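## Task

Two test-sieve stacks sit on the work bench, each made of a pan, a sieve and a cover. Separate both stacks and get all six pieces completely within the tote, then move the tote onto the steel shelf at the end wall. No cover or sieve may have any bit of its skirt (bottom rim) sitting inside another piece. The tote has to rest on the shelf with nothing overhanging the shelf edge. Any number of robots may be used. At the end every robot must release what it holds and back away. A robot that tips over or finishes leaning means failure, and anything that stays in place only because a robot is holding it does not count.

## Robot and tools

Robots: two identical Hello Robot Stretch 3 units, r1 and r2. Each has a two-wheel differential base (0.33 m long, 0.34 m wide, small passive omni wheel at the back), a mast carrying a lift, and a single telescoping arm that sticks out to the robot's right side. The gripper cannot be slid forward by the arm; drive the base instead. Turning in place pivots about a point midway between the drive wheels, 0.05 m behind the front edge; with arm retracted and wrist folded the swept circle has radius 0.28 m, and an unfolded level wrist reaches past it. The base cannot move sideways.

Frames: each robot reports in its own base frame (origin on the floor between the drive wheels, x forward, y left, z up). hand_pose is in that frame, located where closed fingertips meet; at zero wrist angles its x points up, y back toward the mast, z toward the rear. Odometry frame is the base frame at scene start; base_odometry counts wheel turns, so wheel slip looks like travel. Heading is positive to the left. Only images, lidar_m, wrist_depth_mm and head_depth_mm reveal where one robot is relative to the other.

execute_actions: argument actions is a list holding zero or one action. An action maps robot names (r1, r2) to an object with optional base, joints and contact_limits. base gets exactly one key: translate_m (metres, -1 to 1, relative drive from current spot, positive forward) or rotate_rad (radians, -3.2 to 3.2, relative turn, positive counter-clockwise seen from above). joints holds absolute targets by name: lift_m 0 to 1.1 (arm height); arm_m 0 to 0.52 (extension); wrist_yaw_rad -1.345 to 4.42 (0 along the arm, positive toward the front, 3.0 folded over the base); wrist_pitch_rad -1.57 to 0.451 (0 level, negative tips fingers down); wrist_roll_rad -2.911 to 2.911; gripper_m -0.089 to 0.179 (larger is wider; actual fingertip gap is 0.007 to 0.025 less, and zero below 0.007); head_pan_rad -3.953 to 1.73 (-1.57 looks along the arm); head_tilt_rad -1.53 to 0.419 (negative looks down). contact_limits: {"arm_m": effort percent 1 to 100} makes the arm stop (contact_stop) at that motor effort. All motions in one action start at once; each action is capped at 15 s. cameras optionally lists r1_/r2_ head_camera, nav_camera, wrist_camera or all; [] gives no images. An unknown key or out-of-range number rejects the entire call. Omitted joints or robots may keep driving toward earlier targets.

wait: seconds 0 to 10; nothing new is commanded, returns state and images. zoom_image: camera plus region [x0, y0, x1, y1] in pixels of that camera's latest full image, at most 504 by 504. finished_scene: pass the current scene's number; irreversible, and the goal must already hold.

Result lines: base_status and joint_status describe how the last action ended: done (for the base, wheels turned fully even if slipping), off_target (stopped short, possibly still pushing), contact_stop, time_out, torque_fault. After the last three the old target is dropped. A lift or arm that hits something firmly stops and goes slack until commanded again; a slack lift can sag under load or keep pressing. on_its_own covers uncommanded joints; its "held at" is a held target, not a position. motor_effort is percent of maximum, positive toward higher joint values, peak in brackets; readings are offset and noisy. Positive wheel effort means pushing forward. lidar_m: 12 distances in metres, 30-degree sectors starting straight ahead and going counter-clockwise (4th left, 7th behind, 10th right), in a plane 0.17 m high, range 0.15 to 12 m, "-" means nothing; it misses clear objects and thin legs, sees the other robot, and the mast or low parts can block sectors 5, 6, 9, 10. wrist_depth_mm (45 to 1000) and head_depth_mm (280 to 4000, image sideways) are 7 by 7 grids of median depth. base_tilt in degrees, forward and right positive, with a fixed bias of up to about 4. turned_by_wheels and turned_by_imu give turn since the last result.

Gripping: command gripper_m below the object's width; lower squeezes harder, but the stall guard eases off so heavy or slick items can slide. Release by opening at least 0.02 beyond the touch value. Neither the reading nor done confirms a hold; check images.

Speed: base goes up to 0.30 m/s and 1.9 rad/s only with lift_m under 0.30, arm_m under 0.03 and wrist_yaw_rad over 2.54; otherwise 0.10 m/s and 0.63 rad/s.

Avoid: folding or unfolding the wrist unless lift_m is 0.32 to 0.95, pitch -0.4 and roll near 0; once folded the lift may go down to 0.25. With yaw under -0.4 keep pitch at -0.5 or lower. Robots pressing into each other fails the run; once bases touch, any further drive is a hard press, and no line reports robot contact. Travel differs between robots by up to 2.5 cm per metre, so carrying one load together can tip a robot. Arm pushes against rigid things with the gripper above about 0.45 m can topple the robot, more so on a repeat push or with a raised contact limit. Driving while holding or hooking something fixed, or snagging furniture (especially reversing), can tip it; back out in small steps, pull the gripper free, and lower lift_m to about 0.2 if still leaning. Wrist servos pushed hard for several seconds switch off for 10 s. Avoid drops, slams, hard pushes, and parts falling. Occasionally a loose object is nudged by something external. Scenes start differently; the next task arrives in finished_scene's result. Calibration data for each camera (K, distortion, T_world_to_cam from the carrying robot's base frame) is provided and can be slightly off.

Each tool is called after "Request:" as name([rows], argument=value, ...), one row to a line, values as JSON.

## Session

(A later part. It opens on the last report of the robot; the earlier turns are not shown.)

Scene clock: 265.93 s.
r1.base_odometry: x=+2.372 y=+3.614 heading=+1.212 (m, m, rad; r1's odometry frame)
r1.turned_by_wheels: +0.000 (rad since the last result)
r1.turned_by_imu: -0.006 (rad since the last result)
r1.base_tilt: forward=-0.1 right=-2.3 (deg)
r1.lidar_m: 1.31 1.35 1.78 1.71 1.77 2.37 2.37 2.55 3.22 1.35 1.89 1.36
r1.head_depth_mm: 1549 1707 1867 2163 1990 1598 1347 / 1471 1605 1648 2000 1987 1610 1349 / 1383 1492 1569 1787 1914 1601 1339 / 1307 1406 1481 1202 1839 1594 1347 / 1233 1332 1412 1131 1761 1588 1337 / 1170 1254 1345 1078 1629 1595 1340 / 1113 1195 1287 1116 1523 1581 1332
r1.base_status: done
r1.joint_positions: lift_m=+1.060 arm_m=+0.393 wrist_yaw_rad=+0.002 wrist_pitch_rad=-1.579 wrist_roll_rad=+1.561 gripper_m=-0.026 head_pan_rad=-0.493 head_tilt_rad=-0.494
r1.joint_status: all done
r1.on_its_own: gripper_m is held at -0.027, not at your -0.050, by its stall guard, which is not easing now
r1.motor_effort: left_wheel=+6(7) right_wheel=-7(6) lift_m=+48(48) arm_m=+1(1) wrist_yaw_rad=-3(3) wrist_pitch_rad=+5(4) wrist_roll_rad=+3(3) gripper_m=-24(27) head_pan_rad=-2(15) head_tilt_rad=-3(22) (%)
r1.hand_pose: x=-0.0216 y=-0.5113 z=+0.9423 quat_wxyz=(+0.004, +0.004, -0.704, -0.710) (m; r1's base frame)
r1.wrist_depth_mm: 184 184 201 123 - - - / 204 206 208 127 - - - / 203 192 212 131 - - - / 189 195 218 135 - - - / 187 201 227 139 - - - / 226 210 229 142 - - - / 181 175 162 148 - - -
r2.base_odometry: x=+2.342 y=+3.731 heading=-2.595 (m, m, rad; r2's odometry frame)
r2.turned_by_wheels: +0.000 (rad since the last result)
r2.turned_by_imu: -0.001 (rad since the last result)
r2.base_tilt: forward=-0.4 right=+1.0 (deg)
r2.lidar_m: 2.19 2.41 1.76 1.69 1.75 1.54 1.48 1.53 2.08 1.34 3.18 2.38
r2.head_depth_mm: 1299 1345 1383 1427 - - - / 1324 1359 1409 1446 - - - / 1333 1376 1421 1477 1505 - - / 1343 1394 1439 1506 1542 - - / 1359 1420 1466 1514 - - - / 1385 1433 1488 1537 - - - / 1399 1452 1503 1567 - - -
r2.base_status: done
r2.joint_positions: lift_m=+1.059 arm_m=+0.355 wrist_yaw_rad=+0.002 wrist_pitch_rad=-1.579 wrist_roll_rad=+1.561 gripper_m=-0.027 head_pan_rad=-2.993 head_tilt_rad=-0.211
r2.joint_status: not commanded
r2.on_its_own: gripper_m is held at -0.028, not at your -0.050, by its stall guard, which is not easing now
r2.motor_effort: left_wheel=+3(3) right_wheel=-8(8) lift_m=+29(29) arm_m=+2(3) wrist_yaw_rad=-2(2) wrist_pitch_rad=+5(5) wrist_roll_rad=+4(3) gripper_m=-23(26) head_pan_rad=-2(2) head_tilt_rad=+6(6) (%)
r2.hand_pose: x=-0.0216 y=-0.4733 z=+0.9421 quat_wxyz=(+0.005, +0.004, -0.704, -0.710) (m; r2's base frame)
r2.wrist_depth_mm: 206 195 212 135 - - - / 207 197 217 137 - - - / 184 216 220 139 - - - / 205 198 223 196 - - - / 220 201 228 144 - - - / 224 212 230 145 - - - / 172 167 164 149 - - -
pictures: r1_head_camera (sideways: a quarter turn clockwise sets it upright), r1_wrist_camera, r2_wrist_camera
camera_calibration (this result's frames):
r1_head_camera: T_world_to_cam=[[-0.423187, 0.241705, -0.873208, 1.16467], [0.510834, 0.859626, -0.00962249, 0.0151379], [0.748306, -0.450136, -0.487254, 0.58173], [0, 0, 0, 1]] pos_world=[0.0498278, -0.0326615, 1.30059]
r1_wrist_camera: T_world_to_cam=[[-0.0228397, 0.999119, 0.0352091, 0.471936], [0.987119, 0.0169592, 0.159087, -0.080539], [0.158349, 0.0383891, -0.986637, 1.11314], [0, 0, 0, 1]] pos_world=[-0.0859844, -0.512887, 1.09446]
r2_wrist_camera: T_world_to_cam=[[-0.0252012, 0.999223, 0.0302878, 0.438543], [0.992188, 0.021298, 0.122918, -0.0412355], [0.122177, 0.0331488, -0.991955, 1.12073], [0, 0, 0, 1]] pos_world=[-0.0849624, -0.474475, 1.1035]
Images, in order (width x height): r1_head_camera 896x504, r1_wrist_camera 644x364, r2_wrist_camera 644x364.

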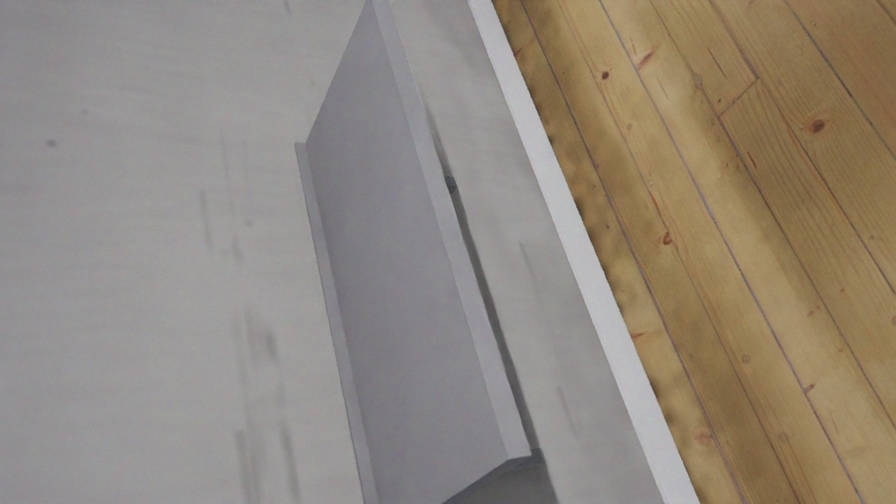

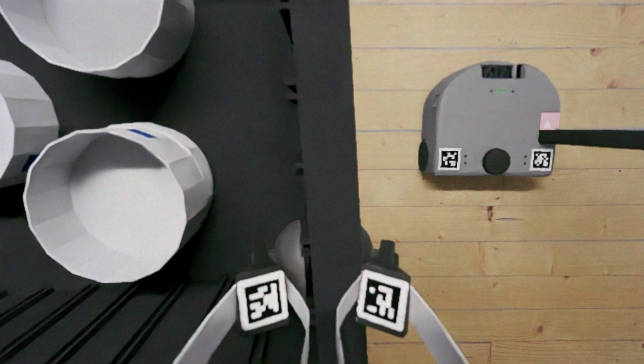

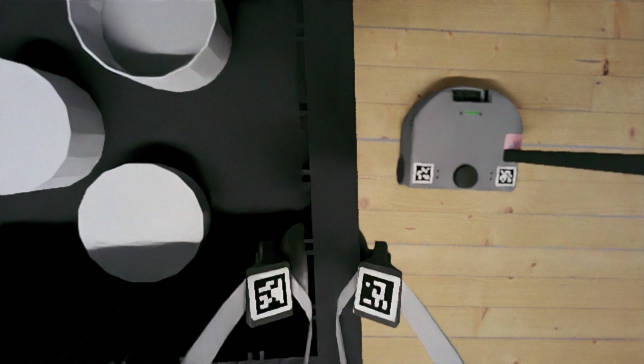

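Request:
execute_actions([
  {"r1":{"base":{"rotate_rad":0.012},"joints":{"arm_m":0.378,"gripper_m":-0.045}},"r2":{"joints":{"gripper_m":-0.045}}},
], cameras=[])

Request:
execute_actions([
  {"r1":{"base":{"translate_m":0.99},"joints":{"head_pan_rad":-1.3,"head_tilt_rad":-0.8}},"r2":{"base":{"translate_m":-1.0}}},
], cameras=[])

Request:
execute_actions([
  {"r1":{"base":{"translate_m":0.15}},"r2":{"base":{"translate_m":-0.15}}},
], cameras=["r1_wrist_camera","r2_wrist_camera","r1_head_camera"])

Scene clock: 268.50 s.
r1.base_odometry: x=+2.372 y=+3.614 heading=+1.224 (m, m, rad; r1's odometry frame)
r1.turned_by_wheels: +0.012 (rad since the last result)
r1.turned_by_imu: +0.011 (rad since the last result)
r1.base_tilt: forward=-0.1 right=-2.3 (deg)
r1.lidar_m: 1.31 1.35 1.78 1.71 1.77 2.40 2.38 2.56 3.19 1.35 1.86 1.35
r1.head_depth_mm: 1539 1702 1841 2151 1986 1612 1353 / 1448 1591 1592 1975 1959 1598 1350 / 1365 1494 1551 1259 1912 1608 1342 / 1288 1395 1485 1188 1845 1596 1340 / 1218 1328 1404 1133 1738 1595 1343 / 1165 1255 1340 1070 1626 1591 1340 / 1115 1191 1277 1117 1523 1583 1332
r1.base_status: done
r1.joint_positions: lift_m=+1.060 arm_m=+0.378 wrist_yaw_rad=+0.002 wrist_pitch_rad=-1.572 wrist_roll_rad=+1.561 gripper_m=-0.044 head_pan_rad=-0.493 head_tilt_rad=-0.494
r1.joint_status: all done
r1.motor_effort: left_wheel=+3(8) right_wheel=-1(7) lift_m=+48(48) arm_m=-2(3) wrist_yaw_rad=-2(3) wrist_pitch_rad=+1(5) wrist_roll_rad=+3(3) gripper_m=-27(97) head_pan_rad=-2(2) head_tilt_rad=-4(4) (%)
r1.hand_pose: x=-0.0216 y=-0.4984 z=+0.9422 quat_wxyz=(+0.004, +0.004, -0.706, -0.708) (m; r1's base frame)
r1.wrist_depth_mm: 184 185 201 123 - - - / 207 208 208 127 - - - / 197 192 214 131 - - - / 192 196 218 135 - - - / 187 201 225 139 - - - / 221 210 224 141 - - - / 175 171 159 147 - - -
r2.base_odometry: x=+2.342 y=+3.731 heading=-2.595 (m, m, rad; r2's odometry frame)
r2.turned_by_wheels: +0.000 (rad since the last result)
r2.turned_by_imu: +0.000 (rad since the last result)
r2.base_tilt: forward=-0.6 right=+1.0 (deg)
r2.lidar_m: 2.19 2.41 1.75 1.69 1.75 1.54 1.48 1.53 2.08 1.34 3.18 2.38
r2.head_depth_mm: 1294 1349 1390 1421 - - - / 1321 1353 1421 1440 - - - / 1329 1371 1434 1477 1520 - - / 1349 1405 1445 1505 1538 - - / 1359 1415 1454 1527 - - - / 1374 1429 1492 1534 - - - / 1396 1456 1501 1567 - - -
r2.base_status: not commanded
r2.joint_positions: lift_m=+1.059 arm_m=+0.355 wrist_yaw_rad=+0.003 wrist_pitch_rad=-1.572 wrist_roll_rad=+1.561 gripper_m=-0.044 head_pan_rad=-2.993 head_tilt_rad=-0.211
r2.joint_status: all done
r2.motor_effort: left_wheel=+1(3) right_wheel=-4(8) lift_m=+29(29) arm_m=+3(2) wrist_yaw_rad=-3(2) wrist_pitch_rad=+2(5) wrist_roll_rad=+4(4) gripper_m=-26(91) head_pan_rad=-2(2) head_tilt_rad=+6(6) (%)
r2.hand_pose: x=-0.0216 y=-0.4751 z=+0.9419 quat_wxyz=(+0.005, +0.004, -0.706, -0.708) (m; r2's base frame)
r2.wrist_depth_mm: 209 195 213 135 - - - / 210 213 217 179 - - - / 186 218 221 221 - - - / 213 202 223 141 - - - / 223 203 228 144 - - - / 225 208 229 144 - - - / 167 165 156 148 - - -
pictures: none
No camera images: the call's "cameras" was empty. Leave "cameras" out to get every camera's image.

Scene clock: 279.63 s.
r1.base_odometry: x=+2.708 y=+4.545 heading=+1.225 (m, m, rad; r1's odometry frame)
r1.turned_by_wheels: +0.000 (rad since the last result)
r1.turned_by_imu: -0.008 (rad since the last result)
r1.base_tilt: forward=-0.2 right=-2.2 (deg)
r1.lidar_m: 0.31 0.32 0.44 1.18 1.77 2.42 3.95 3.51 3.20 1.25 0.45 0.32
r1.head_depth_mm: - 814 606 691 619 539 495 / 2657 799 598 690 615 539 503 / 2337 1084 844 720 615 537 1116 / 1325 1086 867 717 612 536 1129 / 925 975 859 713 612 534 1148 / 708 762 801 712 609 533 1125 / 576 611 652 675 609 541 905
r1.base_status: done
r1.joint_positions: lift_m=+1.060 arm_m=+0.378 wrist_yaw_rad=+0.004 wrist_pitch_rad=-1.566 wrist_roll_rad=+1.560 gripper_m=-0.025 head_pan_rad=-1.293 head_tilt_rad=-0.790
r1.joint_status: all done
r1.on_its_own: gripper_m is held at -0.026, not at your -0.045, by its stall guard, which is not easing now
r1.motor_effort: left_wheel=+3(6) right_wheel=-4(4) lift_m=+48(48) arm_m=-2(2) wrist_yaw_rad=-5(5) wrist_pitch_rad=-3(4) wrist_roll_rad=+3(3) gripper_m=-19(27) head_pan_rad=-2(27) head_tilt_rad=-6(30) (%)
r1.hand_pose: x=-0.0216 y=-0.4999 z=+0.9420 quat_wxyz=(+0.005, +0.005, -0.708, -0.706) (m; r1's base frame)
r1.wrist_depth_mm: 186 185 201 123 - - - / 208 209 207 127 319 322 - / 201 194 213 131 327 328 331 / 191 197 220 135 332 333 339 / 189 202 228 139 345 346 - / 229 214 230 142 353 353 766 / 181 174 160 148 360 366 620
r2.base_odometry: x=+3.196 y=+4.251 heading=-2.595 (m, m, rad; r2's odometry frame)
r2.turned_by_wheels: +0.000 (rad since the last result)
r2.turned_by_imu: +0.001 (rad since the last result)
r2.base_tilt: forward=-0.5 right=+1.0 (deg)
r2.lidar_m: 3.17 2.41 1.75 1.68 0.70 0.51 0.49 0.51 0.69 1.35 3.18 3.31
r2.head_depth_mm: 405 418 432 442 - - - / 409 423 437 448 - - - / 414 428 443 459 471 - - / 419 434 448 465 477 - - / 425 438 454 472 - - - / 428 443 460 478 - - - / 434 449 466 484 - - -
r2.base_status: done
r2.joint_positions: lift_m=+1.059 arm_m=+0.355 wrist_yaw_rad=+0.005 wrist_pitch_rad=-1.566 wrist_roll_rad=+1.557 gripper_m=-0.025 head_pan_rad=-2.993 head_tilt_rad=-0.211
r2.joint_status: not commanded
r2.on_its_own: gripper_m is held at -0.026, not at your -0.045, by its stall guard, which is not easing now
r2.motor_effort: left_wheel=+2(4) right_wheel=-4(9) lift_m=+29(29) arm_m=+2(3) wrist_yaw_rad=-3(4) wrist_pitch_rad=-2(2) wrist_roll_rad=+6(6) gripper_m=-20(26) head_pan_rad=-2(3) head_tilt_rad=+6(6) (%)
r2.hand_pose: x=-0.0217 y=-0.4767 z=+0.9417 quat_wxyz=(+0.007, +0.006, -0.709, -0.706) (m; r2's base frame)
r2.wrist_depth_mm: 209 196 214 135 322 321 - / 212 199 218 137 324 325 - / 188 218 223 222 332 332 - / 204 202 223 142 341 343 - / 223 204 229 144 - - - / 225 207 232 145 - - - / 172 169 156 148 - - -
pictures: none
No camera images: the call's "cameras" was empty. Leave "cameras" out to get every camera's image.

Scene clock: 282.63 s.
r1.base_odometry: x=+2.759 y=+4.686 heading=+1.225 (m, m, rad; r1's odometry frame)
r1.turned_by_wheels: +0.000 (rad since the last result)
r1.turned_by_imu: -0.001 (rad since the last result)
r1.base_tilt: forward=-0.2 right=-2.2 (deg)
r1.lidar_m: 0.16 0.17 0.23 0.61 1.78 2.41 3.52 3.65 3.19 0.65 0.23 0.17
r1.head_depth_mm: - 814 607 692 619 540 496 / 2591 797 597 690 616 539 502 / 1176 1053 842 719 615 538 1112 / 663 771 816 714 613 534 1130 / 463 511 572 641 600 533 1030 / 355 383 417 456 503 516 630 / 296 309 326 351 378 412 451
r1.base_status: done
r1.joint_positions: lift_m=+1.060 arm_m=+0.378 wrist_yaw_rad=+0.004 wrist_pitch_rad=-1.566 wrist_roll_rad=+1.560 gripper_m=-0.025 head_pan_rad=-1.293 head_tilt_rad=-0.790
r1.joint_status: not commanded
r1.on_its_own: gripper_m is held at -0.026, not at your -0.045, by its stall guard, which is not easing now
r1.motor_effort: left_wheel=+3(8) right_wheel=-4(5) lift_m=+48(48) arm_m=-2(2) wrist_yaw_rad=-5(5) wrist_pitch_rad=-3(3) wrist_roll_rad=+3(3) gripper_m=-20(20) head_pan_rad=-2(1) head_tilt_rad=-6(6) (%)
r1.hand_pose: x=-0.0216 y=-0.4999 z=+0.9420 quat_wxyz=(+0.005, +0.005, -0.708, -0.706) (m; r1's base frame)
r1.wrist_depth_mm: 186 185 203 123 309 311 313 / 209 209 207 126 318 319 324 / 201 194 214 131 328 326 329 / 192 197 219 135 336 335 338 / 190 204 228 139 342 345 670 / 227 214 229 141 348 357 472 / 180 173 160 148 358 359 388
r2.base_odometry: x=+3.325 y=+4.329 heading=-2.595 (m, m, rad; r2's odometry frame)
r2.turned_by_wheels: +0.000 (rad since the last result)
r2.turned_by_imu: +0.000 (rad since the last result)
r2.base_tilt: forward=-0.5 right=+1.0 (deg)
r2.lidar_m: 3.32 2.41 1.75 1.37 0.48 0.35 0.34 0.35 0.47 1.28 3.18 3.46
r2.head_depth_mm: - 282 289 296 - - - / - 284 292 300 - - - / - 286 296 307 314 - - / 283 290 300 311 319 - - / 284 293 303 315 - - - / 286 297 307 319 - - - / 290 301 312 324 - - -
r2.base_status: done
r2.joint_positions: lift_m=+1.059 arm_m=+0.355 wrist_yaw_rad=+0.005 wrist_pitch_rad=-1.566 wrist_roll_rad=+1.557 gripper_m=-0.025 head_pan_rad=-2.993 head_tilt_rad=-0.211
r2.joint_status: not commanded
r2.on_its_own: gripper_m is held at -0.026, not at your -0.045, by its stall guard, which is not easing now
r2.motor_effort: left_wheel=+2(2) right_wheel=-5(12) lift_m=+29(29) arm_m=+3(2) wrist_yaw_rad=-4(3) wrist_pitch_rad=-2(2) wrist_roll_rad=+5(6) gripper_m=-19(20) head_pan_rad=-3(3) head_tilt_rad=+6(6) (%)
r2.hand_pose: x=-0.0217 y=-0.4767 z=+0.9417 quat_wxyz=(+0.007, +0.007, -0.709, -0.706) (m; r2's base frame)
r2.wrist_depth_mm: 210 196 214 135 318 318 609 / 214 199 219 137 323 325 989 / 188 219 221 221 329 336 - / 204 202 226 142 339 343 - / 224 205 228 144 340 350 - / 226 207 230 144 354 361 - / 171 168 157 148 - - -
pictures: r1_head_camera (sideways: a quarter turn clockwise sets it upright), r1_wrist_camera, r2_wrist_camera
camera_calibration (this result's frames):
r1_head_camera: T_world_to_cam=[[-0.185465, 0.696594, -0.693079, 0.928408], [0.971296, 0.236868, -0.0218457, 0.0282363], [0.148951, -0.677237, -0.72053, 0.888853], [0, 0, 0, 1]] pos_world=[0.0123665, -0.0514484, 1.28452]
r1_wrist_camera: T_world_to_cam=[[-0.0256974, 0.999415, 0.0225748, 0.472521], [0.987057, 0.0217908, 0.158884, -0.0780461], [0.158299, 0.0263655, -0.987039, 1.10676], [0, 0, 0, 1]] pos_world=[-0.0860212, -0.499724, 1.09415]
r2_wrist_camera: T_world_to_cam=[[-0.0323616, 0.999331, 0.0170119, 0.454353], [0.991997, 0.0300365, 0.122634, -0.0366294], [0.122041, 0.0208444, -0.992306, 1.11498], [0, 0, 0, 1]] pos_world=[-0.0850335, -0.476191, 1.10317]
Images, in order (width x height): r1_head_camera 896x504, r1_wrist_camera 644x364, r2_wrist_camera 644x364.

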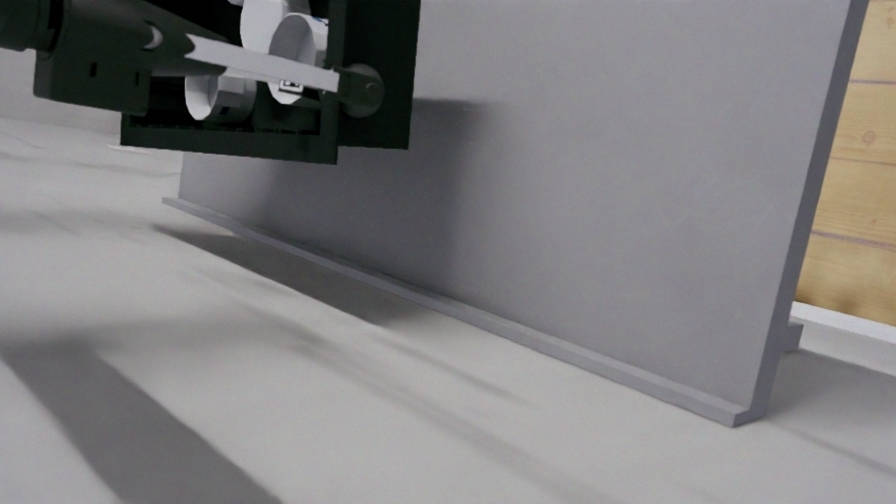

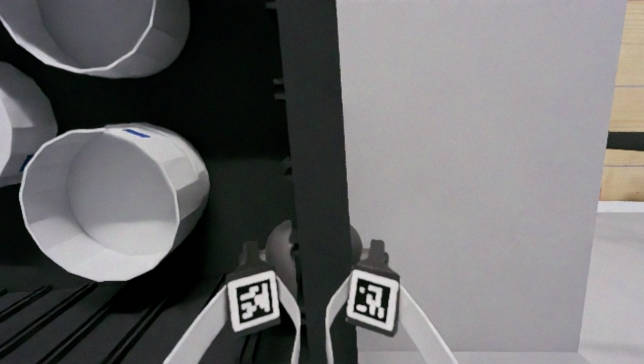

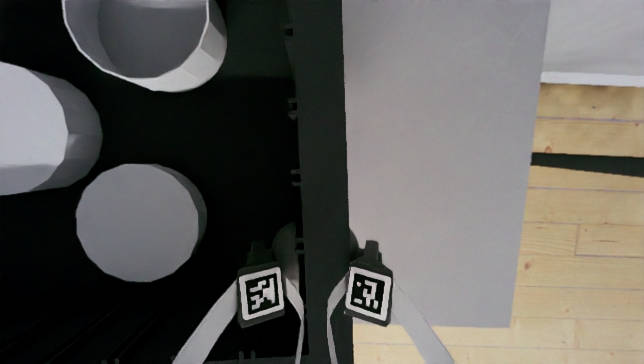

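Request:
execute_actions([
  {"r1":{"joints":{"lift_m":0.953}},"r2":{"joints":{"lift_m":0.953}}},
], cameras=[])

Request:
execute_actions([
  {"r1":{"joints":{"gripper_m":0.08}},"r2":{"joints":{"gripper_m":0.08}}},
], cameras=[])

Request:
execute_actions([
  {"r1":{"joints":{"lift_m":1.04}},"r2":{"joints":{"lift_m":1.04}}},
], cameras=[])

Request:
execute_actions([
  {"r1":{"joints":{"arm_m":0.1}},"r2":{"joints":{"arm_m":0.1,"head_pan_rad":-1.7,"head_tilt_rad":-0.7}}},
], cameras=["r2_head_camera"])

Scene clock: 285.80 s.
r1.base_odometry: x=+2.759 y=+4.686 heading=+1.225 (m, m, rad; r1's odometry frame)
r1.turned_by_wheels: +0.000 (rad since the last result)
r1.turned_by_imu: -0.001 (rad since the last result)
r1.base_tilt: forward=-0.3 right=-2.3 (deg)
r1.lidar_m: 0.16 0.17 0.23 0.61 1.77 2.42 3.53 3.65 3.20 0.65 0.23 0.17
r1.head_depth_mm: 2567 - 796 663 619 540 495 / 2656 2784 827 669 617 539 502 / 1175 1052 819 686 614 538 1121 / 663 771 818 717 612 535 1128 / 463 511 573 641 599 534 1029 / 355 382 416 455 503 515 630 / 296 309 327 350 378 412 452
r1.base_status: not commanded
r1.joint_positions: lift_m=+0.953 arm_m=+0.378 wrist_yaw_rad=+0.004 wrist_pitch_rad=-1.566 wrist_roll_rad=+1.560 gripper_m=-0.025 head_pan_rad=-1.293 head_tilt_rad=-0.790
r1.joint_status: all done
r1.on_its_own: gripper_m is held at -0.026, not at your -0.045, by its stall guard, which is not easing now
r1.motor_effort: left_wheel=+4(4) right_wheel=-4(4) lift_m=+38(42) arm_m=-2(2) wrist_yaw_rad=-5(6) wrist_pitch_rad=-2(3) wrist_roll_rad=+3(3) gripper_m=-21(20) head_pan_rad=-2(2) head_tilt_rad=-5(6) (%)
r1.hand_pose: x=-0.0216 y=-0.4999 z=+0.8354 quat_wxyz=(+0.006, +0.005, -0.708, -0.706) (m; r1's base frame)
r1.wrist_depth_mm: 187 187 206 125 212 213 214 / 210 208 211 129 217 217 219 / 207 205 216 132 222 223 224 / 192 196 220 136 229 228 230 / 190 201 226 139 233 234 235 / 228 216 230 142 240 241 241 / 182 175 160 148 246 247 250
r2.base_odometry: x=+3.325 y=+4.329 heading=-2.595 (m, m, rad; r2's odometry frame)
r2.turned_by_wheels: +0.000 (rad since the last result)
r2.turned_by_imu: +0.001 (rad since the last result)
r2.base_tilt: forward=-0.5 right=+1.0 (deg)
r2.lidar_m: 3.32 2.41 1.75 1.36 0.48 0.35 0.34 0.35 0.48 1.28 3.16 3.45
r2.head_depth_mm: - 282 289 300 311 321 - / - 284 292 303 314 327 - / - 286 296 307 319 332 345 / 282 289 300 310 323 336 350 / 284 293 304 315 328 341 355 / 287 297 308 319 332 346 360 / 290 300 312 324 337 351 365
r2.base_status: not commanded
r2.joint_positions: lift_m=+0.953 arm_m=+0.355 wrist_yaw_rad=+0.005 wrist_pitch_rad=-1.566 wrist_roll_rad=+1.557 gripper_m=-0.025 head_pan_rad=-2.993 head_tilt_rad=-0.211
r2.joint_status: all done
r2.on_its_own: gripper_m is held at -0.026, not at your -0.045, by its stall guard, which is not easing now
r2.motor_effort: left_wheel=+2(1) right_wheel=-5(5) lift_m=+14(25) arm_m=+2(3) wrist_yaw_rad=-4(3) wrist_pitch_rad=-2(2) wrist_roll_rad=+6(6) gripper_m=-19(19) head_pan_rad=-2(2) head_tilt_rad=+6(6) (%)
r2.hand_pose: x=-0.0217 y=-0.4767 z=+0.8357 quat_wxyz=(+0.007, +0.007, -0.708, -0.706) (m; r2's base frame)
r2.wrist_depth_mm: 208 193 211 132 218 218 220 / 213 213 216 135 223 222 225 / 186 219 220 218 226 228 230 / 207 202 224 141 232 233 233 / 225 205 228 144 239 239 241 / 230 211 230 145 241 244 245 / 171 167 156 149 248 247 251
pictures: none
No camera images: the call's "cameras" was empty. Leave "cameras" out to get every camera's image.

Scene clock: 287.57 s.
r1.base_odometry: x=+2.759 y=+4.686 heading=+1.225 (m, m, rad; r1's odometry frame)
r1.turned_by_wheels: +0.000 (rad since the last result)
r1.turned_by_imu: -0.001 (rad since the last result)
r1.base_tilt: forward=-0.2 right=-2.1 (deg)
r1.lidar_m: 0.16 0.17 0.23 0.61 1.77 2.42 3.51 3.65 3.21 0.65 0.23 0.17
r1.head_depth_mm: 2586 - 799 649 620 540 497 / 2664 2802 819 661 616 539 502 / 1178 1057 817 670 615 537 1111 / 664 773 816 718 612 535 1126 / 463 512 573 642 599 534 1036 / 356 383 416 456 505 516 632 / 297 309 327 351 379 412 453
r1.base_status: not commanded
r1.joint_positions: lift_m=+0.953 arm_m=+0.378 wrist_yaw_rad=+0.003 wrist_pitch_rad=-1.544 wrist_roll_rad=+1.562 gripper_m=+0.080 head_pan_rad=-1.293 head_tilt_rad=-0.790
r1.joint_status: all done
r1.motor_effort: left_wheel=+1(4) right_wheel=+1(4) lift_m=+37(37) arm_m=-2(2) wrist_yaw_rad=-4(5) wrist_pitch_rad=-15(18) wrist_roll_rad=+3(3) gripper_m=+2(84) head_pan_rad=-2(2) head_tilt_rad=-6(6) (%)
r1.hand_pose: x=-0.0216 y=-0.5056 z=+0.8349 quat_wxyz=(+0.005, +0.004, -0.716, -0.698) (m; r1's base frame)
r1.wrist_depth_mm: 191 193 207 207 210 210 208 / 215 197 213 211 215 214 214 / 193 219 219 217 220 219 220 / 194 201 202 223 226 225 224 / 232 204 228 228 142 230 230 / 237 223 232 211 144 237 236 / 192 181 172 166 150 242 245
r2.base_odometry: x=+3.325 y=+4.329 heading=-2.595 (m, m, rad; r2's odometry frame)
r2.turned_by_wheels: +0.000 (rad since the last result)
r2.turned_by_imu: +0.000 (rad since the last result)
r2.base_tilt: forward=-0.5 right=+1.0 (deg)
r2.lidar_m: 3.32 2.41 1.74 1.37 0.48 0.35 0.34 0.35 0.47 1.28 3.17 3.47
r2.head_depth_mm: - 282 289 299 310 320 - / - 284 292 303 314 326 - / - 286 296 307 319 331 345 / 282 289 300 311 323 336 349 / 284 293 303 315 327 341 356 / 287 296 307 319 332 346 360 / 290 300 311 323 337 351 366
r2.base_status: not commanded
r2.joint_positions: lift_m=+0.953 arm_m=+0.355 wrist_yaw_rad=+0.002 wrist_pitch_rad=-1.561 wrist_roll_rad=+1.566 gripper_m=+0.080 head_pan_rad=-2.993 head_tilt_rad=-0.211
r2.joint_status: all done
r2.motor_effort: left_wheel=-1(1) right_wheel=+2(4) lift_m=+14(14) arm_m=+3(3) wrist_yaw_rad=-1(4) wrist_pitch_rad=-4(12) wrist_roll_rad=+2(6) gripper_m=+0(81) head_pan_rad=-3(2) head_tilt_rad=+6(6) (%)
r2.hand_pose: x=-0.0216 y=-0.4781 z=+0.8355 quat_wxyz=(+0.003, +0.002, -0.710, -0.704) (m; r2's base frame)
r2.wrist_depth_mm: 195 197 212 216 216 219 219 / 215 207 218 221 221 221 223 / 198 222 223 225 225 226 228 / 205 205 227 229 231 232 232 / 230 208 233 235 234 237 237 / 235 213 204 149 241 241 244 / 166 159 152 153 247 248 251
pictures: none
No camera images: the call's "cameras" was empty. Leave "cameras" out to get every camera's image.

Scene clock: 289.20 s.
r1.base_odometry: x=+2.759 y=+4.686 heading=+1.225 (m, m, rad; r1's odometry frame)
r1.turned_by_wheels: +0.000 (rad since the last result)
r1.turned_by_imu: +0.000 (rad since the last result)
r1.base_tilt: forward=-0.2 right=-2.1 (deg)
r1.lidar_m: 0.16 0.17 0.23 0.61 1.77 2.43 3.53 3.64 3.19 0.65 0.23 0.17
r1.head_depth_mm: - 1029 768 578 620 540 495 / 2627 1061 793 670 615 538 503 / 1176 1052 819 702 614 537 1111 / 666 774 816 716 612 535 1134 / 464 512 573 642 599 534 1034 / 356 383 416 456 505 515 631 / 297 309 327 351 379 412 453
r1.base_status: not commanded
r1.joint_positions: lift_m=+1.040 arm_m=+0.378 wrist_yaw_rad=+0.003 wrist_pitch_rad=-1.544 wrist_roll_rad=+1.562 gripper_m=+0.080 head_pan_rad=-1.293 head_tilt_rad=-0.790
r1.joint_status: all done
r1.motor_effort: left_wheel=+0(0) right_wheel=+1(2) lift_m=+49(54) arm_m=-1(2) wrist_yaw_rad=-5(4) wrist_pitch_rad=-15(15) wrist_roll_rad=+3(3) gripper_m=+1(1) head_pan_rad=-2(2) head_tilt_rad=-6(5) (%)
r1.hand_pose: x=-0.0216 y=-0.5056 z=+0.9215 quat_wxyz=(+0.005, +0.004, -0.716, -0.698) (m; r1's base frame)
r1.wrist_depth_mm: 259 220 213 213 290 293 290 / 250 239 224 218 295 297 295 / 241 232 236 225 303 304 302 / 269 234 225 231 311 311 314 / 280 280 237 239 143 319 319 / 277 266 234 217 144 326 323 / 205 191 176 168 335 335 342
r2.base_odometry: x=+3.325 y=+4.329 heading=-2.595 (m, m, rad; r2's odometry frame)
r2.turned_by_wheels: +0.000 (rad since the last result)
r2.turned_by_imu: +0.000 (rad since the last result)
r2.base_tilt: forward=-0.4 right=+1.0 (deg)
r2.lidar_m: 3.34 2.41 1.75 1.37 0.48 0.35 0.34 0.35 0.47 1.28 3.17 3.45
r2.head_depth_mm: - 282 289 297 - - - / - 284 292 303 - - - / - 286 296 307 319 327 - / 282 289 300 311 323 331 - / 284 293 303 315 327 336 - / 286 297 307 319 332 340 - / 290 301 311 323 336 - -
r2.base_status: not commanded
r2.joint_positions: lift_m=+1.040 arm_m=+0.355 wrist_yaw_rad=+0.002 wrist_pitch_rad=-1.561 wrist_roll_rad=+1.566 gripper_m=+0.080 head_pan_rad=-2.993 head_tilt_rad=-0.211
r2.joint_status: all done
r2.motor_effort: left_wheel=-1(1) right_wheel=+2(2) lift_m=+27(28) arm_m=+3(4) wrist_yaw_rad=-2(2) wrist_pitch_rad=-4(4) wrist_roll_rad=+2(2) gripper_m=+1(0) head_pan_rad=-3(3) head_tilt_rad=+6(6) (%)
r2.hand_pose: x=-0.0216 y=-0.4779 z=+0.9218 quat_wxyz=(+0.003, +0.002, -0.710, -0.704) (m; r2's base frame)
r2.wrist_depth_mm: 259 259 287 299 300 300 627 / 260 265 290 306 305 308 - / 241 278 299 311 311 312 - / 267 265 303 316 317 322 - / 273 274 304 323 325 329 - / 220 217 285 332 334 335 - / - - - - - - -
pictures: none
No camera images: the call's "cameras" was empty. Leave "cameras" out to get every camera's image.

Scene clock: 292.47 s.
r1.base_odometry: x=+2.759 y=+4.686 heading=+1.225 (m, m, rad; r1's odometry frame)
r1.turned_by_wheels: +0.000 (rad since the last result)
r1.turned_by_imu: -0.001 (rad since the last result)
r1.base_tilt: forward=-0.1 right=-2.3 (deg)
r1.lidar_m: 0.16 0.17 0.23 0.61 1.78 2.42 3.53 3.63 3.20 0.65 0.23 0.17
r1.head_depth_mm: 2623 2680 - - 530 383 486 / 2676 1095 898 - - 407 813 / 1181 1056 872 675 542 457 1116 / 665 773 817 668 463 387 1129 / 463 512 573 642 599 534 1031 / 356 383 416 455 504 517 643 / 297 309 327 351 379 412 453
r1.base_status: not commanded
r1.joint_positions: lift_m=+1.040 arm_m=+0.100 wrist_yaw_rad=+0.003 wrist_pitch_rad=-1.544 wrist_roll_rad=+1.562 gripper_m=+0.080 head_pan_rad=-1.293 head_tilt_rad=-0.790
r1.joint_status: all done
r1.motor_effort: left_wheel=+0(0) right_wheel=+1(1) lift_m=+49(49) arm_m=-3(2) wrist_yaw_rad=-3(4) wrist_pitch_rad=-15(15) wrist_roll_rad=+3(3) gripper_m=+2(2) head_pan_rad=-2(2) head_tilt_rad=-6(6) (%)
r1.hand_pose: x=-0.0216 y=-0.2277 z=+0.9215 quat_wxyz=(+0.004, +0.004, -0.716, -0.698) (m; r1's base frame)
r1.wrist_depth_mm: 255 216 216 131 - - - / 262 225 221 135 - - - / 241 252 238 137 - - - / 246 235 225 231 - - - / 278 240 231 241 706 796 780 / 289 292 253 226 144 528 533 / 254 222 195 175 150 407 402
r2.base_odometry: x=+3.325 y=+4.329 heading=-2.595 (m, m, rad; r2's odometry frame)
r2.turned_by_wheels: +0.000 (rad since the last result)
r2.turned_by_imu: +0.001 (rad since the last result)
r2.base_tilt: forward=-0.5 right=+1.0 (deg)
r2.lidar_m: 3.33 2.40 1.75 1.37 0.48 0.35 0.34 0.35 0.47 1.28 3.18 3.46
r2.head_depth_mm: - - - 753 665 577 534 / - - - - 641 577 529 / - - - - 667 578 521 / 963 - - - - 566 522 / 2592 - - - - 578 506 / 2648 2930 1088 868 670 579 502 / 2705 2906 2697 2018 1628 1366 523
r2.base_status: not commanded
r2.joint_positions: lift_m=+1.040 arm_m=+0.100 wrist_yaw_rad=+0.001 wrist_pitch_rad=-1.562 wrist_roll_rad=+1.566 gripper_m=+0.080 head_pan_rad=-1.707 head_tilt_rad=-0.691
r2.joint_status: all done
r2.motor_effort: left_wheel=-1(1) right_wheel=+1(2) lift_m=+27(27) arm_m=-4(5) wrist_yaw_rad=-1(1) wrist_pitch_rad=-4(4) wrist_roll_rad=+2(2) gripper_m=+1(0) head_pan_rad=+3(32) head_tilt_rad=-5(37) (%)
r2.hand_pose: x=-0.0216 y=-0.2232 z=+0.9218 quat_wxyz=(+0.002, +0.002, -0.710, -0.704) (m; r2's base frame)
r2.wrist_depth_mm: 297 297 297 623 668 643 635 / 304 302 305 971 984 - - / 309 312 313 - - - - / 314 318 316 - - - - / 322 322 320 - - - - / 328 333 330 - - - - / - - - - - - -
pictures: r2_head_camera (sideways: a quarter turn clockwise sets it upright)
camera_calibration (this result's frames):
r2_head_camera: T_world_to_cam=[[0.078143, 0.605024, -0.792363, 1.04794], [0.989408, -0.144596, -0.0128335, 0.0125368], [-0.122337, -0.782967, -0.609915, 0.749181], [0, 0, 0, 1]] pos_world=[-0.00264051, -0.045632, 1.28745]
Images, in order (width x height): r2_head_camera 896x504.

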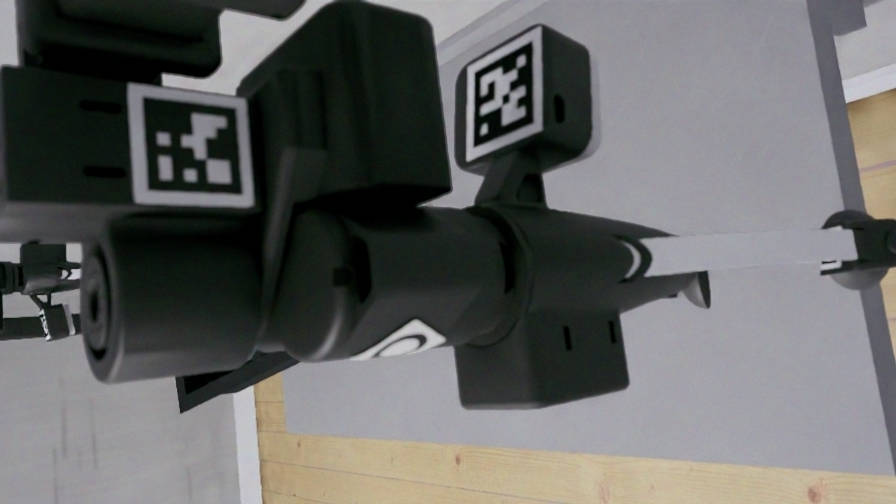

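Request:
execute_actions([
  {"r1":{"joints":{"arm_m":0.35}}},
], cameras=["r1_wrist_camera","r1_head_camera","r2_head_camera"])

Scene clock: 297.93 s.
r1.base_odometry: x=+2.759 y=+4.686 heading=+1.225 (m, m, rad; r1's odometry frame)
r1.turned_by_wheels: +0.000 (rad since the last result)
r1.turned_by_imu: -0.001 (rad since the last result)
r1.base_tilt: forward=-0.3 right=-2.3 (deg)
r1.lidar_m: 0.16 0.17 0.23 0.61 1.78 2.42 3.53 3.65 3.21 0.65 0.23 0.17
r1.head_depth_mm: - - 802 546 620 539 495 / 2600 1056 789 552 617 538 503 / 1179 1052 783 684 616 536 1111 / 666 772 818 716 613 535 1127 / 464 513 573 643 600 533 1032 / 356 383 416 457 506 517 640 / 297 309 327 351 380 413 453
r1.base_status: not commanded
r1.joint_positions: lift_m=+1.040 arm_m=+0.350 wrist_yaw_rad=+0.001 wrist_pitch_rad=-1.569 wrist_roll_rad=+1.564 gripper_m=+0.080 head_pan_rad=-1.293 head_tilt_rad=-0.790
r1.joint_status: all done
r1.motor_effort: left_wheel=+0(0) right_wheel=+0(2) lift_m=+48(48) arm_m=+3(3) wrist_yaw_rad=-2(3) wrist_pitch_rad=-1(15) wrist_roll_rad=+2(2) gripper_m=-1(2) head_pan_rad=-2(1) head_tilt_rad=-6(6) (%)
r1.hand_pose: x=-0.0216 y=-0.4708 z=+0.9221 quat_wxyz=(+0.003, +0.003, -0.708, -0.707) (m; r1's base frame)
r1.wrist_depth_mm: 254 215 210 139 294 297 298 / 254 223 220 218 298 302 305 / 233 236 235 223 309 308 312 / 242 229 221 229 312 313 - / 273 254 230 238 143 323 706 / 281 278 241 226 144 331 507 / 215 191 179 170 150 342 405
r2.base_odometry: x=+3.325 y=+4.329 heading=-2.595 (m, m, rad; r2's odometry frame)
r2.turned_by_wheels: +0.000 (rad since the last result)
r2.turned_by_imu: +0.001 (rad since the last result)
r2.base_tilt: forward=-0.6 right=+0.9 (deg)
r2.lidar_m: 3.31 2.41 1.74 1.37 0.48 0.35 0.34 0.35 0.48 1.28 3.19 3.48
r2.head_depth_mm: - - - 753 664 575 533 / - - - - 640 577 531 / - - - - 665 577 519 / 738 - - - - 565 520 / 2632 - - - - 578 506 / 2673 2957 964 853 668 579 503 / 2706 2941 2670 2010 1644 1369 524
r2.base_status: not commanded
r2.joint_positions: lift_m=+1.040 arm_m=+0.100 wrist_yaw_rad=+0.001 wrist_pitch_rad=-1.562 wrist_roll_rad=+1.566 gripper_m=+0.080 head_pan_rad=-1.707 head_tilt_rad=-0.691
r2.joint_status: not commanded
r2.motor_effort: left_wheel=-1(1) right_wheel=+2(2) lift_m=+27(27) arm_m=-4(5) wrist_yaw_rad=+0(1) wrist_pitch_rad=-4(4) wrist_roll_rad=+1(2) gripper_m=+1(1) head_pan_rad=+2(3) head_tilt_rad=-5(5) (%)
r2.hand_pose: x=-0.0216 y=-0.2232 z=+0.9218 quat_wxyz=(+0.002, +0.002, -0.710, -0.704) (m; r2's base frame)
r2.wrist_depth_mm: 297 299 297 618 658 650 642 / 304 304 303 983 960 - - / 307 309 308 - - - - / 316 316 316 - - - - / 324 320 323 - - - - / 331 328 330 - - - - / - - - - - - -
pictures: r1_head_camera (sideways: a quarter turn clockwise sets it upright), r1_wrist_camera, r2_head_camera (sideways: a quarter turn clockwise sets it upright)
camera_calibration (this result's frames):
r1_head_camera: T_world_to_cam=[[-0.185485, 0.696836, -0.692831, 0.928085], [0.97131, 0.236811, -0.021859, 0.0282535], [0.148838, -0.677008, -0.720769, 0.889164], [0, 0, 0, 1]] pos_world=[0.0123615, -0.0514431, 1.2845]
r1_wrist_camera: T_world_to_cam=[[-0.019686, 0.999497, 0.0248492, 0.441959], [0.987168, 0.0154919, 0.158929, -0.0785772], [0.158464, 0.027659, -0.986977, 1.08686], [0, 0, 0, 1]] pos_world=[-0.0859592, -0.470581, 1.07421]
r2_head_camera: T_world_to_cam=[[0.078143, 0.605024, -0.792363, 1.04794], [0.989408, -0.144596, -0.0128335, 0.0125368], [-0.122337, -0.782967, -0.609915, 0.749181], [0, 0, 0, 1]] pos_world=[-0.00264051, -0.045632, 1.28745]
Images, in order (width x height): r1_head_camera 896x504, r1_wrist_camera 644x364, r2_head_camera 896x504.

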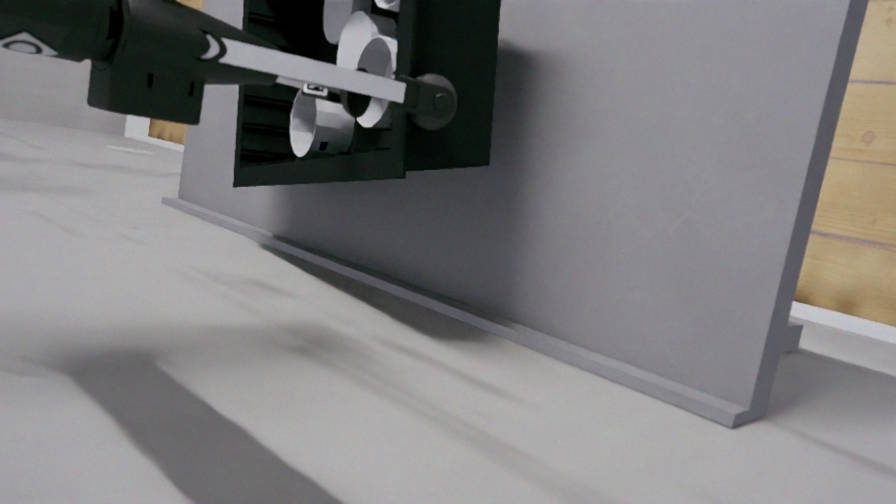

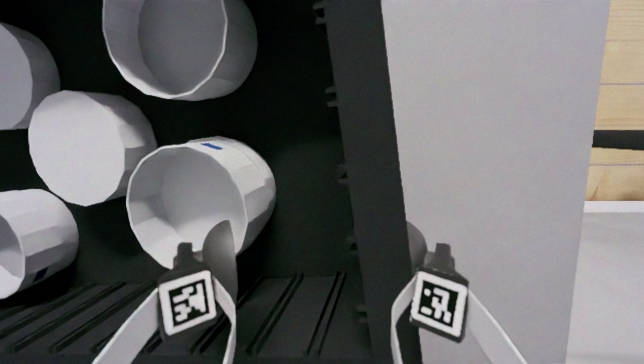

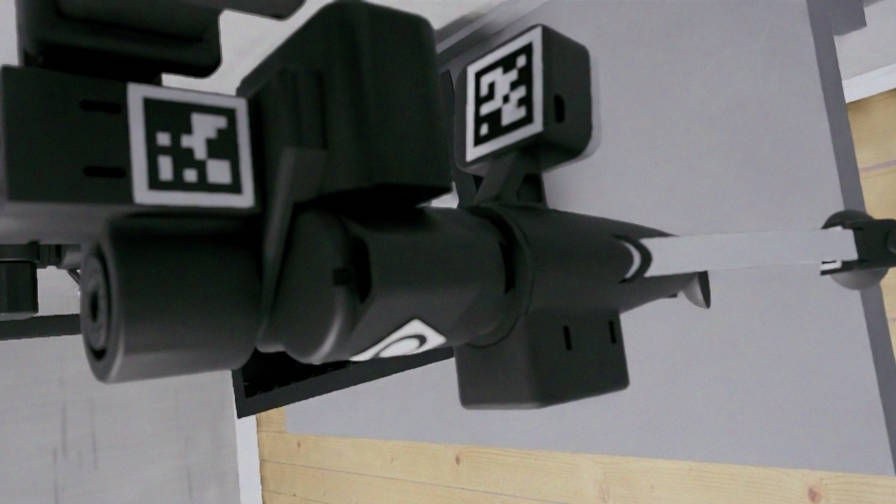

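Request:
execute_actions([
  {"r1":{"joints":{"lift_m":0.95}}},
], cameras=[])

Request:
execute_actions([
  {"r1":{"joints":{"arm_m":0.325,"gripper_m":0.1}},"r2":{"joints":{"arm_m":0.0,"head_pan_rad":-2.0,"head_tilt_rad":-0.5},"base":{"translate_m":0.4}}},
], cameras=["r1_wrist_camera"])

Request:
execute_actions([
  {"r1":{"joints":{"lift_m":1.0}}},
], cameras=["r1_wrist_camera","r2_head_camera"])

Scene clock: 300.80 s.
r1.base_odometry: x=+2.759 y=+4.686 heading=+1.225 (m, m, rad; r1's odometry frame)
r1.turned_by_wheels: +0.000 (rad since the last result)
r1.turned_by_imu: -0.001 (rad since the last result)
r1.base_tilt: forward=-0.1 right=-2.4 (deg)
r1.lidar_m: 0.16 0.17 0.23 0.62 1.78 2.42 3.54 3.61 3.20 0.65 0.23 0.17
r1.head_depth_mm: 2584 - 791 703 618 540 495 / 2657 2731 - 674 616 538 504 / 1178 1057 818 671 616 537 1123 / 663 773 820 717 614 535 1125 / 464 514 573 641 600 533 1026 / 356 383 416 456 505 517 641 / 297 309 327 352 379 412 453
r1.base_status: not commanded
r1.joint_positions: lift_m=+0.950 arm_m=+0.350 wrist_yaw_rad=+0.001 wrist_pitch_rad=-1.551 wrist_roll_rad=+1.564 gripper_m=+0.080 head_pan_rad=-1.293 head_tilt_rad=-0.790
r1.joint_status: all done
r1.motor_effort: left_wheel=+0(0) right_wheel=+0(0) lift_m=+24(41) arm_m=+3(3) wrist_yaw_rad=-1(2) wrist_pitch_rad=-11(12) wrist_roll_rad=+2(2) gripper_m=-3(3) head_pan_rad=-2(3) head_tilt_rad=-5(5) (%)
r1.hand_pose: x=-0.0216 y=-0.4753 z=+0.8325 quat_wxyz=(+0.003, +0.003, -0.714, -0.700) (m; r1's base frame)
r1.wrist_depth_mm: 191 192 208 137 209 209 209 / 213 196 212 211 214 214 214 / 190 218 218 217 219 219 220 / 194 195 201 222 223 224 226 / 229 199 227 227 142 230 231 / 237 204 233 219 145 237 236 / 202 184 175 170 149 241 243
r2.base_odometry: x=+3.325 y=+4.329 heading=-2.595 (m, m, rad; r2's odometry frame)
r2.turned_by_wheels: +0.000 (rad since the last result)
r2.turned_by_imu: +0.001 (rad since the last result)
r2.base_tilt: forward=-0.6 right=+1.0 (deg)
r2.lidar_m: 3.32 2.40 1.74 1.37 0.48 0.35 0.34 0.35 0.47 1.28 3.18 3.45
r2.head_depth_mm: - - - 756 665 575 533 / - - - - 640 576 530 / - - - - 667 576 519 / 734 - - - - 565 522 / 739 - - - - 578 506 / 2694 2992 1003 841 668 580 501 / 2673 2925 2653 1985 1642 1366 522
r2.base_status: not commanded
r2.joint_positions: lift_m=+1.040 arm_m=+0.100 wrist_yaw_rad=+0.001 wrist_pitch_rad=-1.562 wrist_roll_rad=+1.566 gripper_m=+0.080 head_pan_rad=-1.707 head_tilt_rad=-0.691
r2.joint_status: not commanded
r2.motor_effort: left_wheel=-1(1) right_wheel=+2(2) lift_m=+26(27) arm_m=-4(4) wrist_yaw_rad=+0(0) wrist_pitch_rad=-4(4) wrist_roll_rad=+2(2) gripper_m=+1(0) head_pan_rad=+2(3) head_tilt_rad=-5(5) (%)
r2.hand_pose: x=-0.0216 y=-0.2232 z=+0.9218 quat_wxyz=(+0.002, +0.002, -0.710, -0.704) (m; r2's base frame)
r2.wrist_depth_mm: 295 302 298 635 651 639 642 / 305 302 304 - 962 - - / 309 310 310 - - - - / 311 316 318 - - - - / 325 323 327 - - - - / 329 328 335 - - - - / - - - - - - -
pictures: none
No camera images: the call's "cameras" was empty. Leave "cameras" out to get every camera's image.

Scene clock: 305.87 s.
r1.base_odometry: x=+2.759 y=+4.686 heading=+1.225 (m, m, rad; r1's odometry frame)
r1.turned_by_wheels: +0.000 (rad since the last result)
r1.turned_by_imu: -0.001 (rad since the last result)
r1.base_tilt: forward=-0.1 right=-2.1 (deg)
r1.lidar_m: 0.16 0.17 0.23 0.61 1.78 2.42 3.53 3.65 1.46 0.65 0.23 0.17
r1.head_depth_mm: 2592 - 797 703 615 539 495 / 2648 1096 - 679 604 538 502 / 1180 1062 813 670 614 536 1111 / 666 771 817 717 613 535 1135 / 463 514 574 644 599 533 1032 / 356 383 417 455 505 516 642 / 297 310 327 351 379 413 453
r1.base_status: not commanded
r1.joint_positions: lift_m=+0.950 arm_m=+0.325 wrist_yaw_rad=+0.001 wrist_pitch_rad=-1.561 wrist_roll_rad=+1.564 gripper_m=+0.100 head_pan_rad=-1.293 head_tilt_rad=-0.790
r1.joint_status: all done
r1.motor_effort: left_wheel=-1(1) right_wheel=+1(3) lift_m=+31(32) arm_m=-2(5) wrist_yaw_rad=-1(1) wrist_pitch_rad=-5(19) wrist_roll_rad=+2(2) gripper_m=+0(78) head_pan_rad=-2(2) head_tilt_rad=-5(5) (%)
r1.hand_pose: x=-0.0216 y=-0.4484 z=+0.8324 quat_wxyz=(+0.003, +0.003, -0.710, -0.704) (m; r1's base frame)
r1.wrist_depth_mm: 191 190 208 210 209 210 210 / 194 195 213 131 214 215 216 / 217 218 217 134 220 220 220 / 197 198 222 137 226 226 225 / 201 202 227 141 230 231 232 / 191 205 232 146 238 238 236 / 200 172 173 149 243 243 243
r2.base_odometry: x=+2.983 y=+4.121 heading=-2.595 (m, m, rad; r2's odometry frame)
r2.turned_by_wheels: +0.000 (rad since the last result)
r2.turned_by_imu: +0.003 (rad since the last result)
r2.base_tilt: forward=-0.5 right=+0.8 (deg)
r2.lidar_m: 2.93 2.41 1.76 1.68 1.05 0.77 0.74 0.76 1.04 2.79 3.17 3.06
r2.head_depth_mm: 942 993 - - - - - / 1069 1136 - - - - - / 1236 967 - - - - - / 1416 1494 - - - - - / 1332 1470 - - - - - / 2272 2511 - - - - - / 2661 2857 3073 - - - -
r2.base_status: done
r2.joint_positions: lift_m=+1.040 arm_m=+0.002 wrist_yaw_rad=+0.001 wrist_pitch_rad=-1.562 wrist_roll_rad=+1.566 gripper_m=+0.080 head_pan_rad=-1.993 head_tilt_rad=-0.507
r2.joint_status: all done
joint sent to its limit — the command would take r2.arm_m past its lower limit, so that joint was sent only as far as its limit.
r2.motor_effort: left_wheel=-2(3) right_wheel=+2(8) lift_m=+27(27) arm_m=-5(4) wrist_yaw_rad=-1(1) wrist_pitch_rad=-4(4) wrist_roll_rad=+2(1) gripper_m=+1(1) head_pan_rad=-3(18) head_tilt_rad=+4(24) (%)
r2.hand_pose: x=-0.0216 y=-0.1250 z=+0.9218 quat_wxyz=(+0.002, +0.002, -0.710, -0.704) (m; r2's base frame)
r2.wrist_depth_mm: - - - - - - - / - - - - - - - / - - - - - - - / - - - - - - - / - - - - - - - / - - - - - - - / - - - - - - -
pictures: r1_wrist_camera
camera_calibration (this result's frames):
r1_wrist_camera: T_world_to_cam=[[-0.0190413, 0.999672, 0.0171045, 0.428291], [0.987176, 0.0160858, 0.15882, -0.0643267], [0.158493, 0.0199093, -0.987159, 0.994459], [0, 0, 0, 1]] pos_world=[-0.0859581, -0.446914, 0.98458]
Images, in order (width x height): r1_wrist_camera 644x364.

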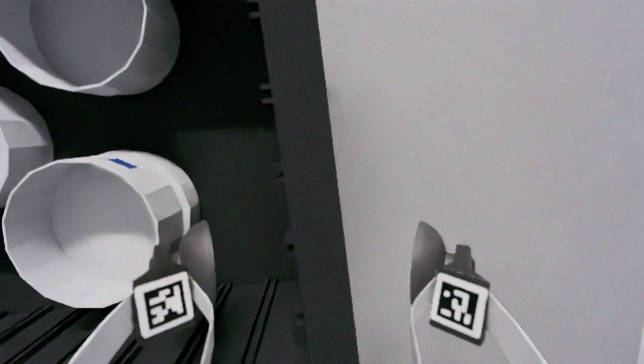

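Scene clock: 307.17 s.
r1.base_odometry: x=+2.759 y=+4.686 heading=+1.225 (m, m, rad; r1's odometry frame)
r1.turned_by_wheels: +0.000 (rad since the last result)
r1.turned_by_imu: +0.000 (rad since the last result)
r1.base_tilt: forward=-0.2 right=-2.2 (deg)
r1.lidar_m: 0.16 0.17 0.23 0.61 1.78 2.42 3.51 3.65 1.45 0.65 0.23 0.17
r1.head_depth_mm: - - 808 703 619 540 495 / 2636 2792 835 684 618 539 502 / 1182 1055 817 671 614 537 1114 / 668 774 818 717 612 535 1130 / 463 513 573 643 598 534 1034 / 356 384 417 456 504 516 642 / 297 310 327 351 379 413 452
r1.base_status: not commanded
r1.joint_positions: lift_m=+1.000 arm_m=+0.325 wrist_yaw_rad=+0.001 wrist_pitch_rad=-1.561 wrist_roll_rad=+1.564 gripper_m=+0.100 head_pan_rad=-1.293 head_tilt_rad=-0.790
r1.joint_status: all done
r1.motor_effort: left_wheel=+0(0) right_wheel=+1(2) lift_m=+42(47) arm_m=-2(2) wrist_yaw_rad=-2(2) wrist_pitch_rad=-5(6) wrist_roll_rad=+2(2) gripper_m=+1(1) head_pan_rad=-2(3) head_tilt_rad=-5(5) (%)
r1.hand_pose: x=-0.0216 y=-0.4482 z=+0.8821 quat_wxyz=(+0.003, +0.003, -0.710, -0.704) (m; r1's base frame)
r1.wrist_depth_mm: 250 236 252 253 257 257 259 / 259 241 260 260 262 262 263 / 235 263 267 267 270 269 271 / 240 248 270 273 276 275 277 / 279 253 278 274 281 282 663 / 279 258 232 208 288 289 476 / 202 202 201 298 296 299 383
r2.base_odometry: x=+2.983 y=+4.121 heading=-2.595 (m, m, rad; r2's odometry frame)
r2.turned_by_wheels: +0.000 (rad since the last result)
r2.turned_by_imu: +0.000 (rad since the last result)
r2.base_tilt: forward=-0.4 right=+1.0 (deg)
r2.lidar_m: 2.93 2.40 1.75 1.68 1.05 0.76 0.74 0.76 1.04 2.79 3.17 3.07
r2.head_depth_mm: 940 989 - - - - - / 1066 1134 - - - - - / 1245 948 - - - - - / 1409 1540 - - - - - / 1296 1810 - - - - - / 2142 2642 - - - - - / 2663 2873 3101 - - - -
r2.base_status: not commanded
r2.joint_positions: lift_m=+1.040 arm_m=+0.002 wrist_yaw_rad=+0.001 wrist_pitch_rad=-1.562 wrist_roll_rad=+1.566 gripper_m=+0.080 head_pan_rad=-1.993 head_tilt_rad=-0.507
r2.joint_status: not commanded
r2.motor_effort: left_wheel=-1(1) right_wheel=+2(2) lift_m=+27(27) arm_m=-5(4) wrist_yaw_rad=-1(0) wrist_pitch_rad=-4(4) wrist_roll_rad=+1(1) gripper_m=+0(1) head_pan_rad=-3(3) head_tilt_rad=+4(4) (%)
r2.hand_pose: x=-0.0216 y=-0.1250 z=+0.9218 quat_wxyz=(+0.002, +0.002, -0.710, -0.704) (m; r2's base frame)
r2.wrist_depth_mm: - - - - - - - / - - - - - - - / - - - - - - - / - - - - - - - / - - - - - - - / - - - - - - - / - - - - - - -
pictures: r1_wrist_camera, r2_head_camera (sideways: a quarter turn clockwise sets it upright)
camera_calibration (this result's frames):
r1_wrist_camera: T_world_to_cam=[[-0.0190403, 0.999661, 0.0177608, 0.426689], [0.987177, 0.0159806, 0.15883, -0.072268], [0.158492, 0.0205572, -0.987146, 1.04373], [0, 0, 0, 1]] pos_world=[-0.0859581, -0.446845, 1.03422]
r2_head_camera: T_world_to_cam=[[0.181962, 0.416875, -0.890564, 1.17535], [0.907615, -0.419659, -0.0109974, 0.0106482], [-0.378318, -0.806288, -0.454725, 0.54883], [0, 0, 0, 1]] pos_world=[-0.0159026, -0.042993, 1.29641]
Images, in order (width x height): r1_wrist_camera 644x364, r2_head_camera 896x504.

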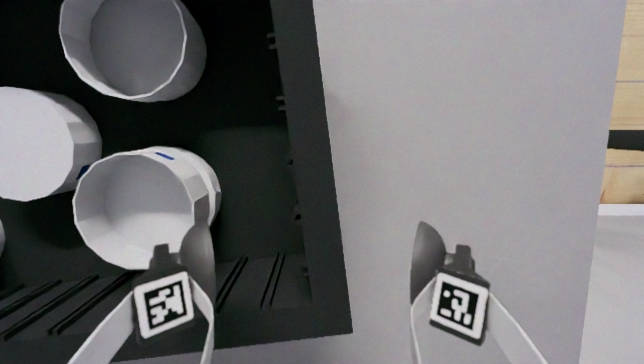

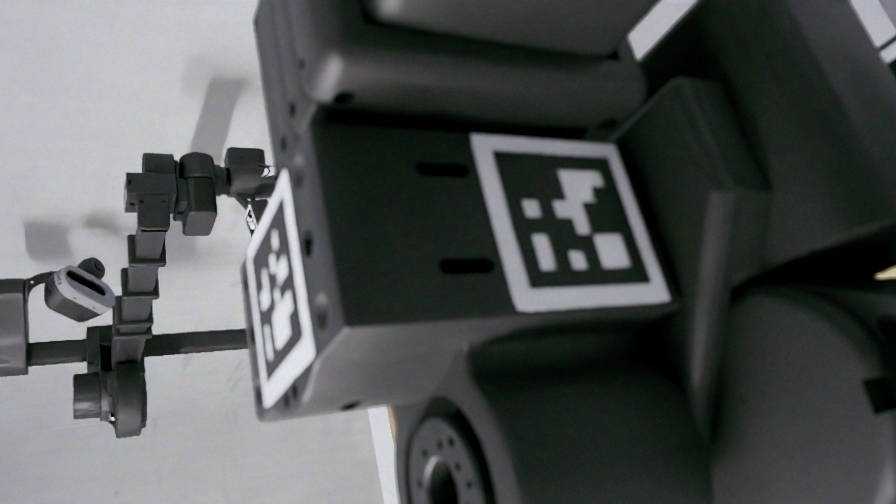

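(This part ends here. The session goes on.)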